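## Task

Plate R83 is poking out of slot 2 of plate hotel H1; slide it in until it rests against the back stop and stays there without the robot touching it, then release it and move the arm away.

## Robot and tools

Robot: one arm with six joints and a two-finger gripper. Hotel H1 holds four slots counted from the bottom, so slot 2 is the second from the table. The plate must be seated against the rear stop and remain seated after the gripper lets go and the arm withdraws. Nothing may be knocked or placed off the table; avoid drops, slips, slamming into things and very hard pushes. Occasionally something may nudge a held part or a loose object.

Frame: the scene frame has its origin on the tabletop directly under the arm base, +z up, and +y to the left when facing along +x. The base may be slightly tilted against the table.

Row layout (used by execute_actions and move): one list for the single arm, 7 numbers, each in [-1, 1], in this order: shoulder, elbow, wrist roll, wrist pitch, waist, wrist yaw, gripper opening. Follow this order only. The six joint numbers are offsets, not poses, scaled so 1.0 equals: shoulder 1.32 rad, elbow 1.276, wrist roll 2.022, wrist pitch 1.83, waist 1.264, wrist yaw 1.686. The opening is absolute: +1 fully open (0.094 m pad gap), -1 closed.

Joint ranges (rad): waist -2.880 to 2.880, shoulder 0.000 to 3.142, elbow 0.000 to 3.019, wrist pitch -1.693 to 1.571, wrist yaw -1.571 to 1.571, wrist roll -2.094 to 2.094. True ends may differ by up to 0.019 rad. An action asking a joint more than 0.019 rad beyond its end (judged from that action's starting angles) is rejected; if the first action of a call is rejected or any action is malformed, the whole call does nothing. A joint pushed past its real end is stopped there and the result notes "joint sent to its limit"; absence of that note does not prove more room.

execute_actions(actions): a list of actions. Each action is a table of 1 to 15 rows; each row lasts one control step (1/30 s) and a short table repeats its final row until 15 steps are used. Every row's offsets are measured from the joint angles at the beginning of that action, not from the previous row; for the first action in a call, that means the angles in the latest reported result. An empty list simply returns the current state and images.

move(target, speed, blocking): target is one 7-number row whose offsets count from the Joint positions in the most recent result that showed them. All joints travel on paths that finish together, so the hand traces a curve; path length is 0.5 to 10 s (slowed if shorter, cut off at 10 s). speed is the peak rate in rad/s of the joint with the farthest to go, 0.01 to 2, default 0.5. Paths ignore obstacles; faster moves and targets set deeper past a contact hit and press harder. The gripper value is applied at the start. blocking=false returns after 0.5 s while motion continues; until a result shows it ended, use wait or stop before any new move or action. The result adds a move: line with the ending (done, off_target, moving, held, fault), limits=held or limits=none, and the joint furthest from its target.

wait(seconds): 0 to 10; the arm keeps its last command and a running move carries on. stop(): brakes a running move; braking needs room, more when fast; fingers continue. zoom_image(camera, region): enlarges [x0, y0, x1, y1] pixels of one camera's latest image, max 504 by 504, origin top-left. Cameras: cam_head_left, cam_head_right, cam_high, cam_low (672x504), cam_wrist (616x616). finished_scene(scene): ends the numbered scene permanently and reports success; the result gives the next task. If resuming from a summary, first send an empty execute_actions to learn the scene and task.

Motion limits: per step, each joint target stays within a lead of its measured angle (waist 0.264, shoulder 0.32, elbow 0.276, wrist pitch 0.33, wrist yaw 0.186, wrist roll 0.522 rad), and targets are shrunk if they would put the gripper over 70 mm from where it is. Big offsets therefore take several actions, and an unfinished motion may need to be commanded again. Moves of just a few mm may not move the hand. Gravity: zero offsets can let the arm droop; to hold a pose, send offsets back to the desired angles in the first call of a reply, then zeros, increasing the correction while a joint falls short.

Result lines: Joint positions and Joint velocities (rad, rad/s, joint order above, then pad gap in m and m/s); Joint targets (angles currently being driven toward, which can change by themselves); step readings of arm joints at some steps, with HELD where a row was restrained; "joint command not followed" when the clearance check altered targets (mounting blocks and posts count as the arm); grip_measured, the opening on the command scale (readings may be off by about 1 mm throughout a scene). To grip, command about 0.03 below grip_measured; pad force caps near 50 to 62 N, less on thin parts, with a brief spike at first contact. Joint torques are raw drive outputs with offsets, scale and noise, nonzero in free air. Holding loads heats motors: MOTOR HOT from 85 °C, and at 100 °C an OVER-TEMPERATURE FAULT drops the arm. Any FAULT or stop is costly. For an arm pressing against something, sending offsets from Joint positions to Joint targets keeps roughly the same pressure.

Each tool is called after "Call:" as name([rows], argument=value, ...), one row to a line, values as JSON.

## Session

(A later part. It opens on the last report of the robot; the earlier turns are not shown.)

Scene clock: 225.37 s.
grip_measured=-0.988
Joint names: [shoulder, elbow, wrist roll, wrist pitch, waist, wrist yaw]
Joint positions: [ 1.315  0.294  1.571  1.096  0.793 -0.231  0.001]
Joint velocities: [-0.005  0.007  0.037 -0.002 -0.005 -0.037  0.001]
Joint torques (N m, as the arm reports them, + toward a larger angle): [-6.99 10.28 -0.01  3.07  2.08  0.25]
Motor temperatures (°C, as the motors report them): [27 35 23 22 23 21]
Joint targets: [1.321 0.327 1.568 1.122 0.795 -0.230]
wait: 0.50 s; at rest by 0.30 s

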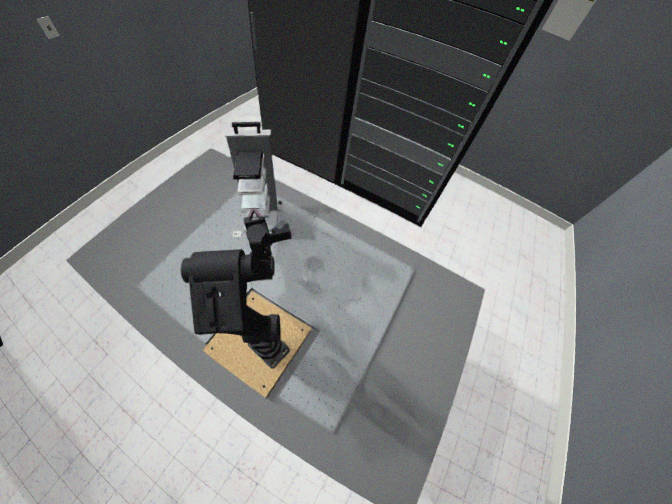

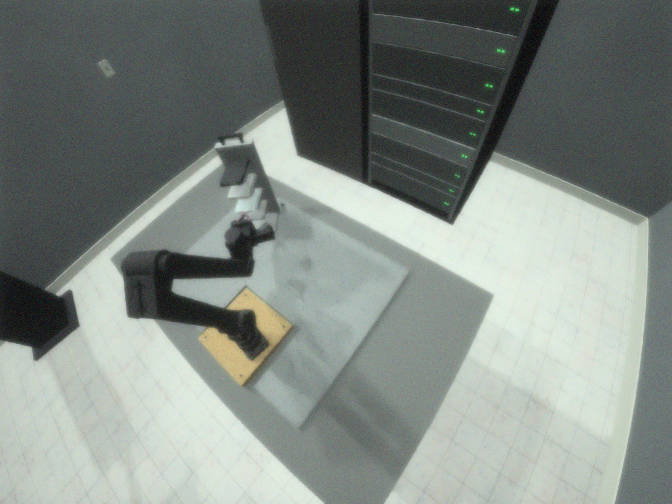

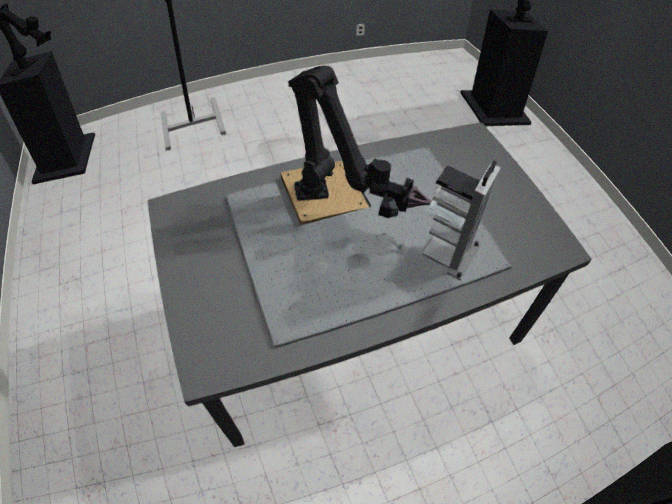

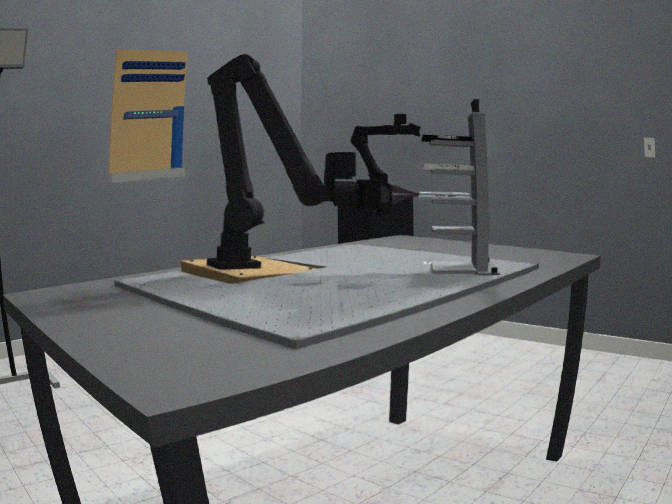

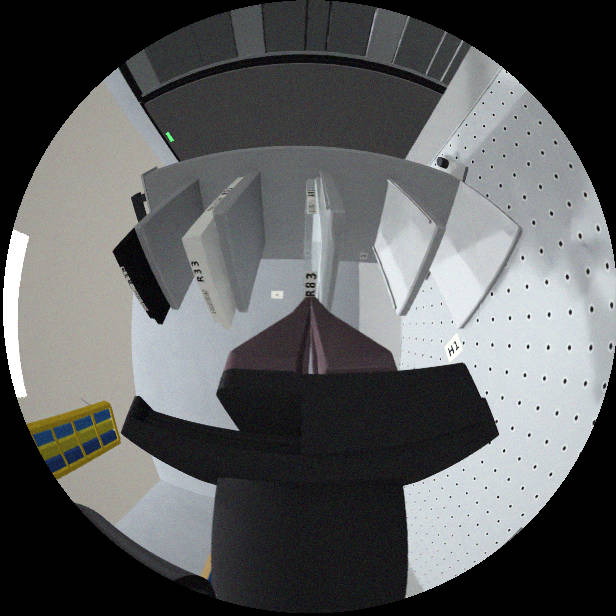

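Call:
execute_actions([
  [[0.0049,0.0263,-0.0015,0.0142,0.0016,0.0006,-1],[0.0062,0.0275,-0.0015,0.0144,0.0016,0.0006,-1],[0.0080,0.0292,-0.0015,0.0146,0.0016,0.0006,-1],[0.0105,0.0315,-0.0015,0.0149,0.0016,0.0006,-1],[0.0133,0.0342,-0.0015,0.0152,0.0016,0.0006,-1],[0.0165,0.0371,-0.0015,0.0155,0.0016,0.0006,-1],[0.0198,0.0403,-0.0015,0.0159,0.0016,0.0006,-1],[0.0233,0.0434,-0.0015,0.0163,0.0016,0.0006,-1],[0.0266,0.0466,-0.0015,0.0167,0.0016,0.0006,-1],[0.0298,0.0495,-0.0015,0.0170,0.0016,0.0006,-1],[0.0326,0.0522,-0.0015,0.0173,0.0016,0.0006,-1],[0.0351,0.0545,-0.0015,0.0176,0.0016,0.0006,-1],[0.0369,0.0562,-0.0015,0.0178,0.0016,0.0006,-1],[0.0382,0.0574,-0.0015,0.0180,0.0016,0.0006,-1],[0.0386,0.0578,-0.0015,0.0180,0.0016,0.0006,-1]],
])

Call:
wait(seconds=0.5)

Call:
zoom_image(camera="cam_low", region=[410, 125, 500, 240])

Call:
zoom_image(camera="cam_high", region=[415, 160, 485, 235])

Call:
zoom_image(camera="cam_wrist", region=[250, 155, 380, 320])

Scene clock: 272.07 s.
grip_measured=-0.988
Joint names: [shoulder, elbow, wrist roll, wrist pitch, waist, wrist yaw]
Joint positions: [ 1.352  0.327  1.571  1.102  0.793 -0.232  0.001]
Joint velocities: [ 0.015  0.012 -0.022  0.095  0.005 -0.037  0.001]
Joint torques (N m, as the arm reports them, + toward a larger angle): [-7.33 11.02 -0.01  2.91  2.22  0.3 ]
Motor temperatures (°C, as the motors report them): [27 37 23 22 23 21]
Joint targets: [1.367 0.367 1.568 1.129 0.795 -0.230]
Step readings (joint positions):
0: [1.315 0.294 1.571 1.096 0.793 -0.231]
1: [1.315 0.294 1.571 1.096 0.793 -0.231]
2: [1.315 0.294 1.571 1.096 0.793 -0.231]
4: [1.315 0.294 1.571 1.096 0.793 -0.231]
8: [1.322 0.301 1.571 1.096 0.793 -0.231]
15: Joint positions above

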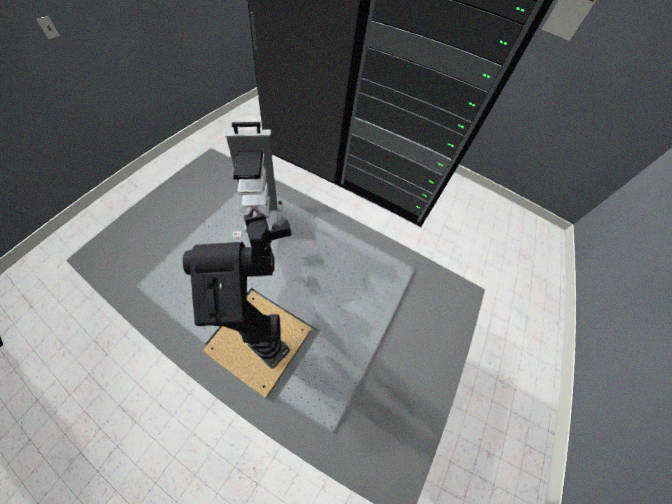

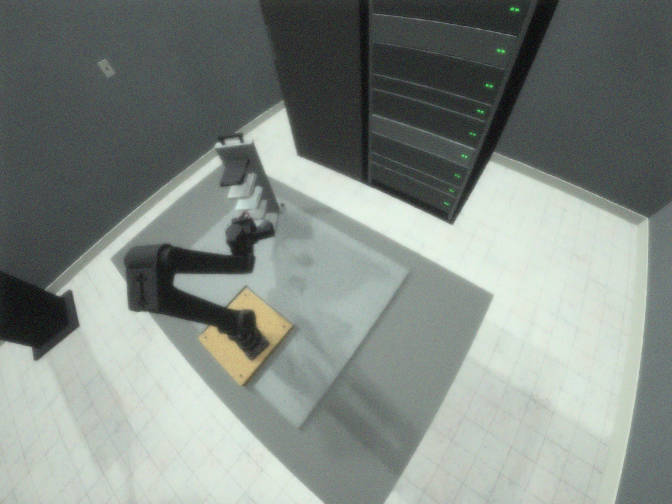

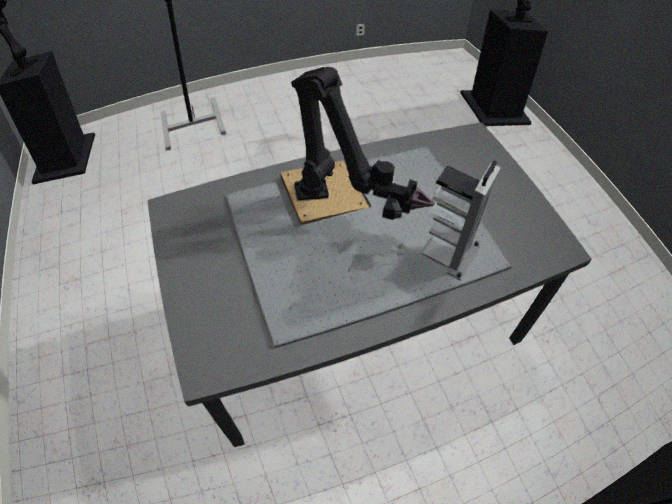

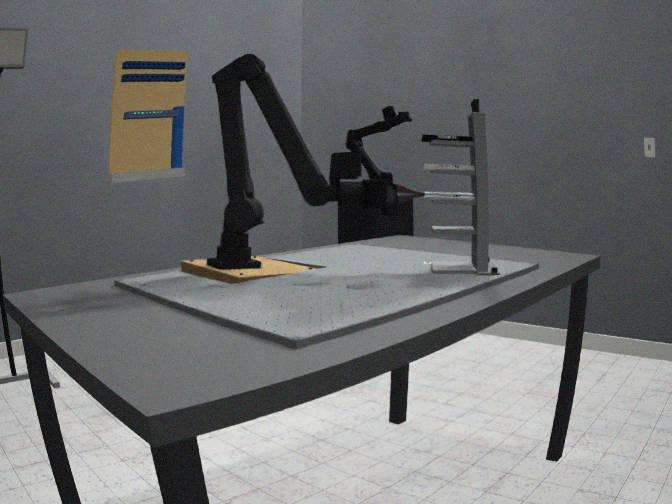

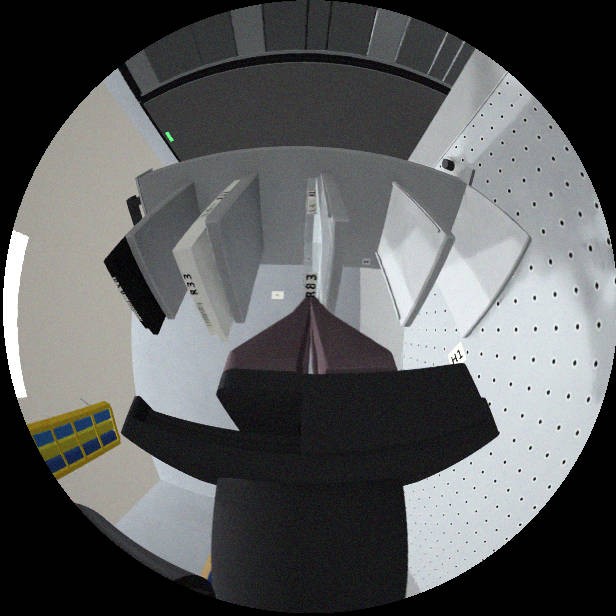

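Scene clock: 272.57 s.
grip_measured=-0.988
Joint names: [shoulder, elbow, wrist roll, wrist pitch, waist, wrist yaw]
Joint positions: [ 1.352  0.327  1.571  1.104  0.793 -0.232  0.001]
Joint velocities: [-0.005 -0.007 -0.066 -0.007 -0.005  0.051  0.   ]
Joint torques (N m, as the arm reports them, + toward a larger angle): [-6.79 10.99 -0.01  3.05  2.09  0.31]
Motor temperatures (°C, as the motors report them): [27 37 23 22 23 21]
Joint targets: [1.366 0.367 1.568 1.129 0.795 -0.230]
wait: 0.50 s; at rest by 0.20 s

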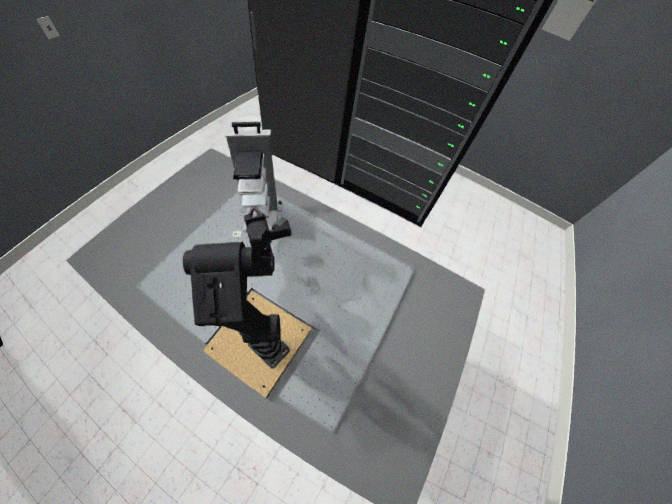

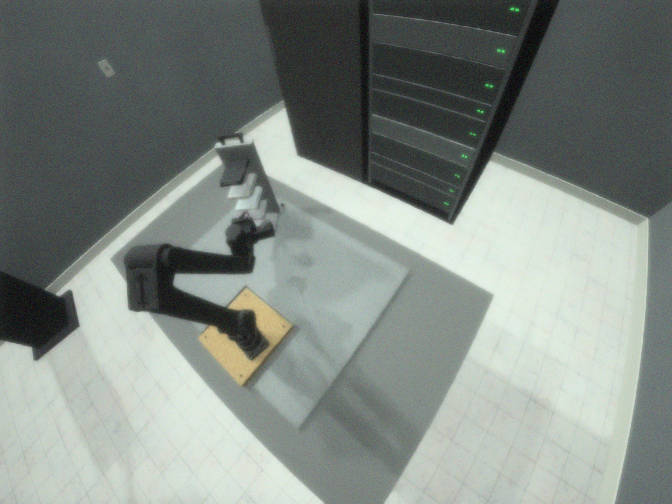

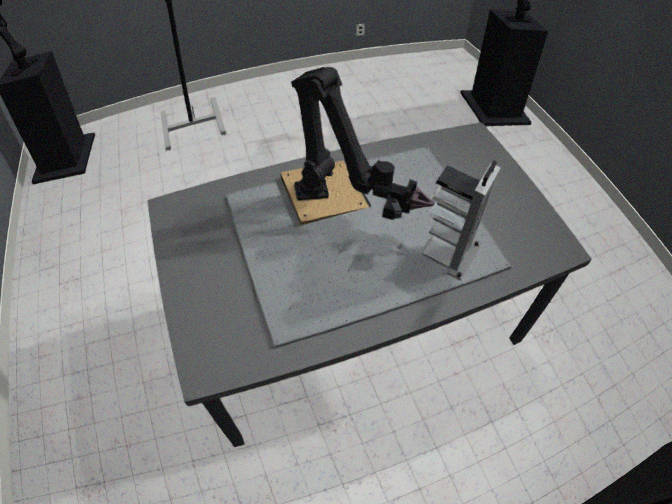

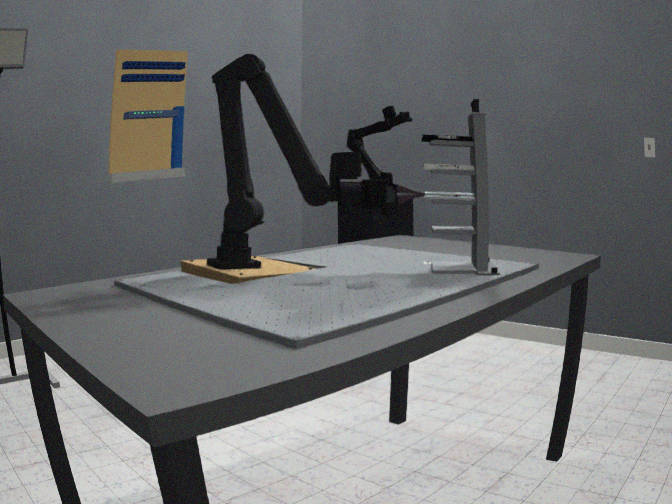

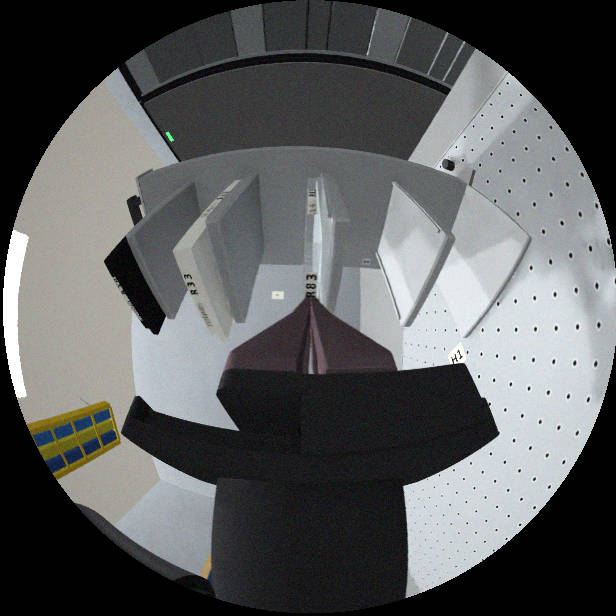

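Region (410, 125, 500, 240) of cam_low's 672x504 image, scaled by 4.383, with more detail than that image has; it fills the left 394 columns of this view, and the rest is white.

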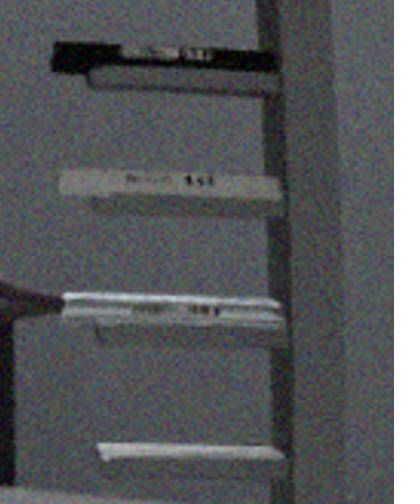

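Region (415, 160, 485, 235) of cam_high's 672x504 image, scaled by 6.720, with more detail than that image has; it fills the left 470 columns of this view, and the rest is white.

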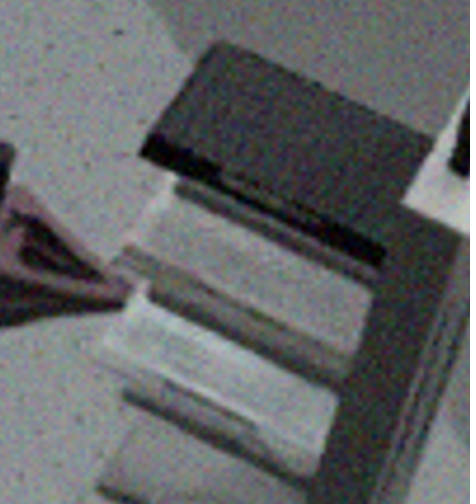

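Region (250, 155, 380, 320) of cam_wrist's 616x616 image, scaled by 3.055, with more detail than that image has; it fills the left 397 columns of this view, and the rest is white.

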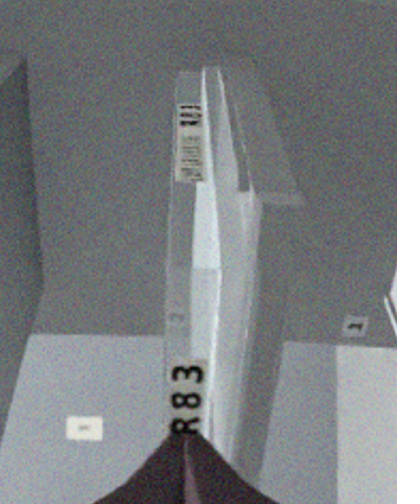

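Call:
zoom_image(camera="cam_low", region=[455, 155, 490, 210])

Call:
zoom_image(camera="cam_low", region=[415, 155, 450, 210])

Call:
zoom_image(camera="cam_high", region=[445, 190, 485, 240])

Region (455, 155, 490, 210) of cam_low's 672x504 image, scaled by 9.164, with more detail than that image has; it fills the left 321 columns of this view, and the rest is white.

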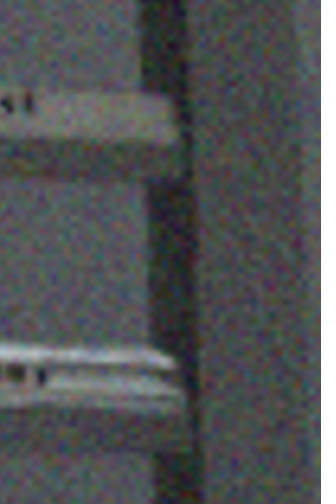

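Region (415, 155, 450, 210) of cam_low's 672x504 image, scaled by 9.164, with more detail than that image has; it fills the left 321 columns of this view, and the rest is white.

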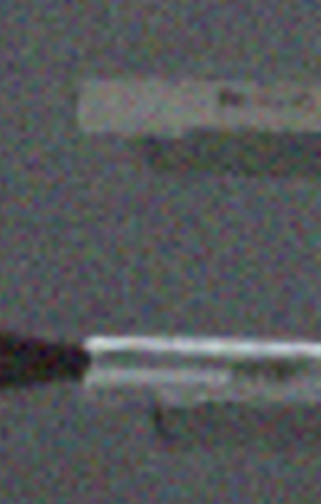

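Region (445, 190, 485, 240) of cam_high's 672x504 image, scaled by 10.080, with more detail than that image has; it fills the left 403 columns of this view, and the rest is white.

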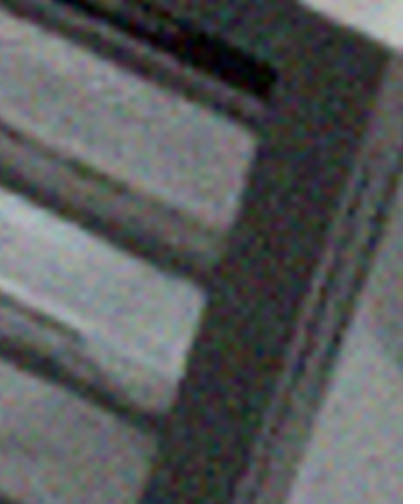

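Call:
move(target=[-0.2288,-0.1544,0,-0.0623,-0.3165,0,-1], speed=0.85)

Call:
zoom_image(camera="cam_low", region=[410, 125, 500, 240])

Call:
zoom_image(camera="cam_high", region=[415, 160, 485, 235])

Scene clock: 313.97 s.
grip_measured=-0.988
Joint names: [shoulder, elbow, wrist roll, wrist pitch, waist, wrist yaw]
Joint positions: [ 1.05   0.138  1.571  1.01   0.396 -0.232  0.001]
Joint velocities: [-0.005 -0.007  0.007 -0.002 -0.005 -0.007  0.001]
Joint torques (N m, as the arm reports them, + toward a larger angle): [-3.59  7.03  0.02  1.45  1.72  0.24]
Motor temperatures (°C, as the motors report them): [27 37 23 22 23 21]
Joint targets: [1.050 0.130 1.571 0.990 0.393 -0.232]
move: done; limits=none; farthest joint: the wrist pitch, 0.020 radians from its target (0.114 radians at the start)

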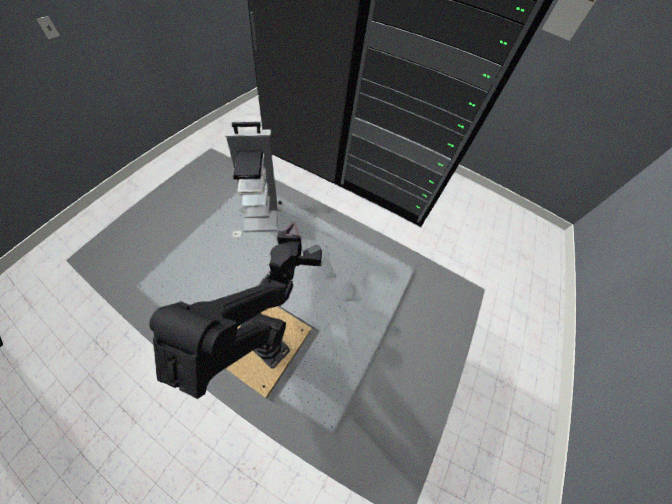

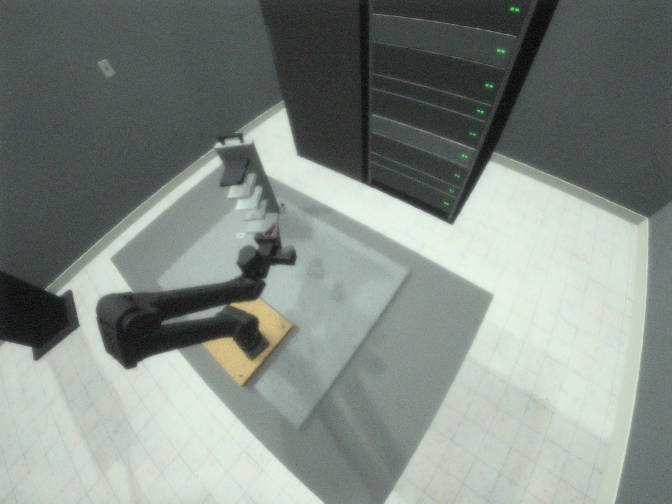

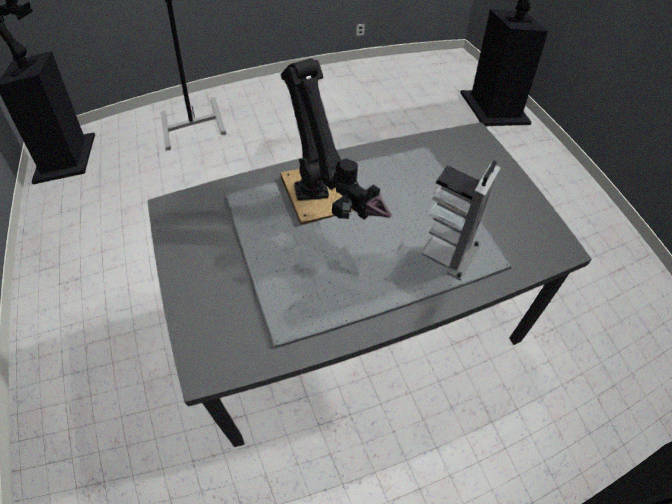

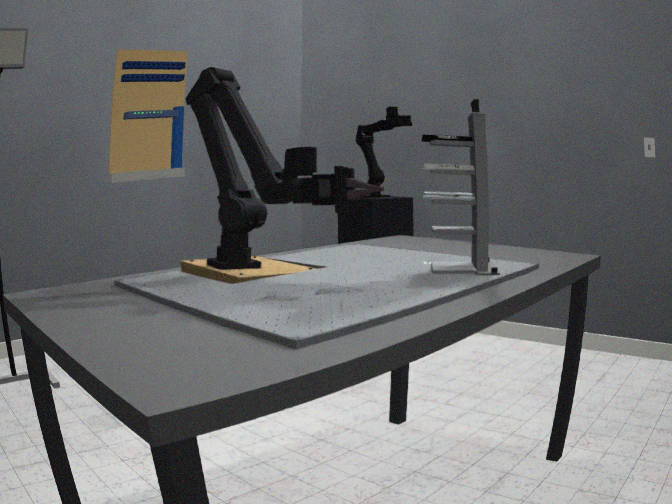

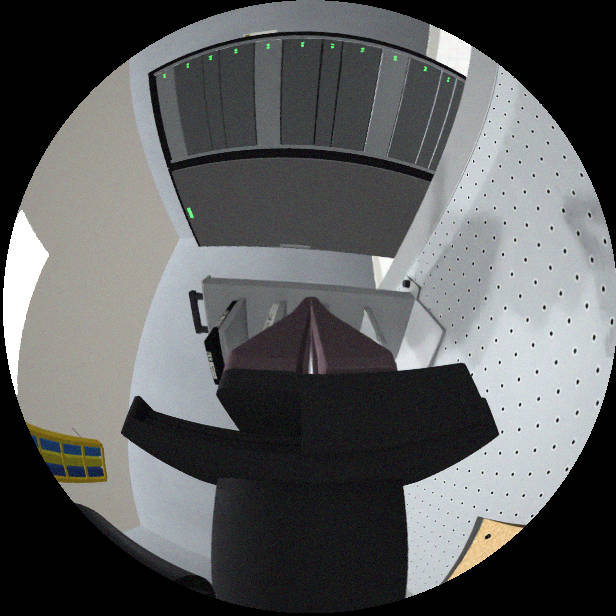

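Region (410, 125, 500, 240) of cam_low's 672x504 image, scaled by 4.383, with more detail than that image has; it fills the left 394 columns of this view, and the rest is white.

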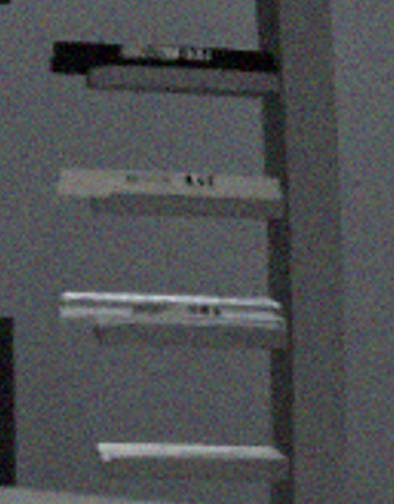

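Region (415, 160, 485, 235) of cam_high's 672x504 image, scaled by 6.720, with more detail than that image has; it fills the left 470 columns of this view, and the rest is white.

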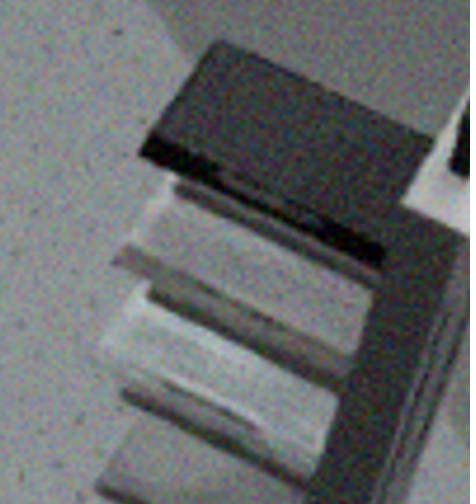

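Call:
zoom_image(camera="cam_low", region=[415, 155, 450, 210])

Call:
zoom_image(camera="cam_low", region=[455, 155, 490, 210])

Region (415, 155, 450, 210) of cam_low's 672x504 image, scaled by 9.164, with more detail than that image has; it fills the left 321 columns of this view, and the rest is white.

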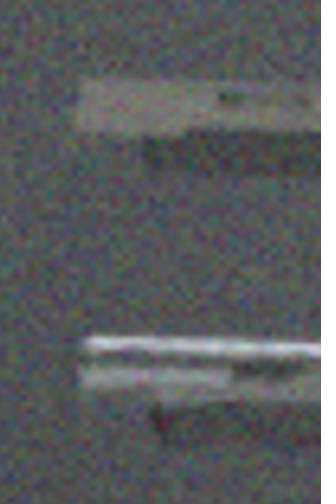

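Region (455, 155, 490, 210) of cam_low's 672x504 image, scaled by 9.164, with more detail than that image has; it fills the left 321 columns of this view, and the rest is white.

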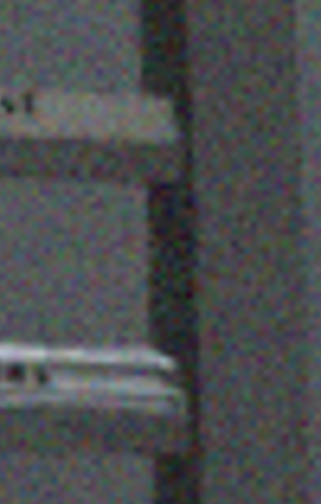

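The plate is unchanged from when it was pressed in and is flush with the plate above. The arm is clear, so I'm ending the scene.

Call:
finished_scene(scene=2)

The scene is finished: the task was done.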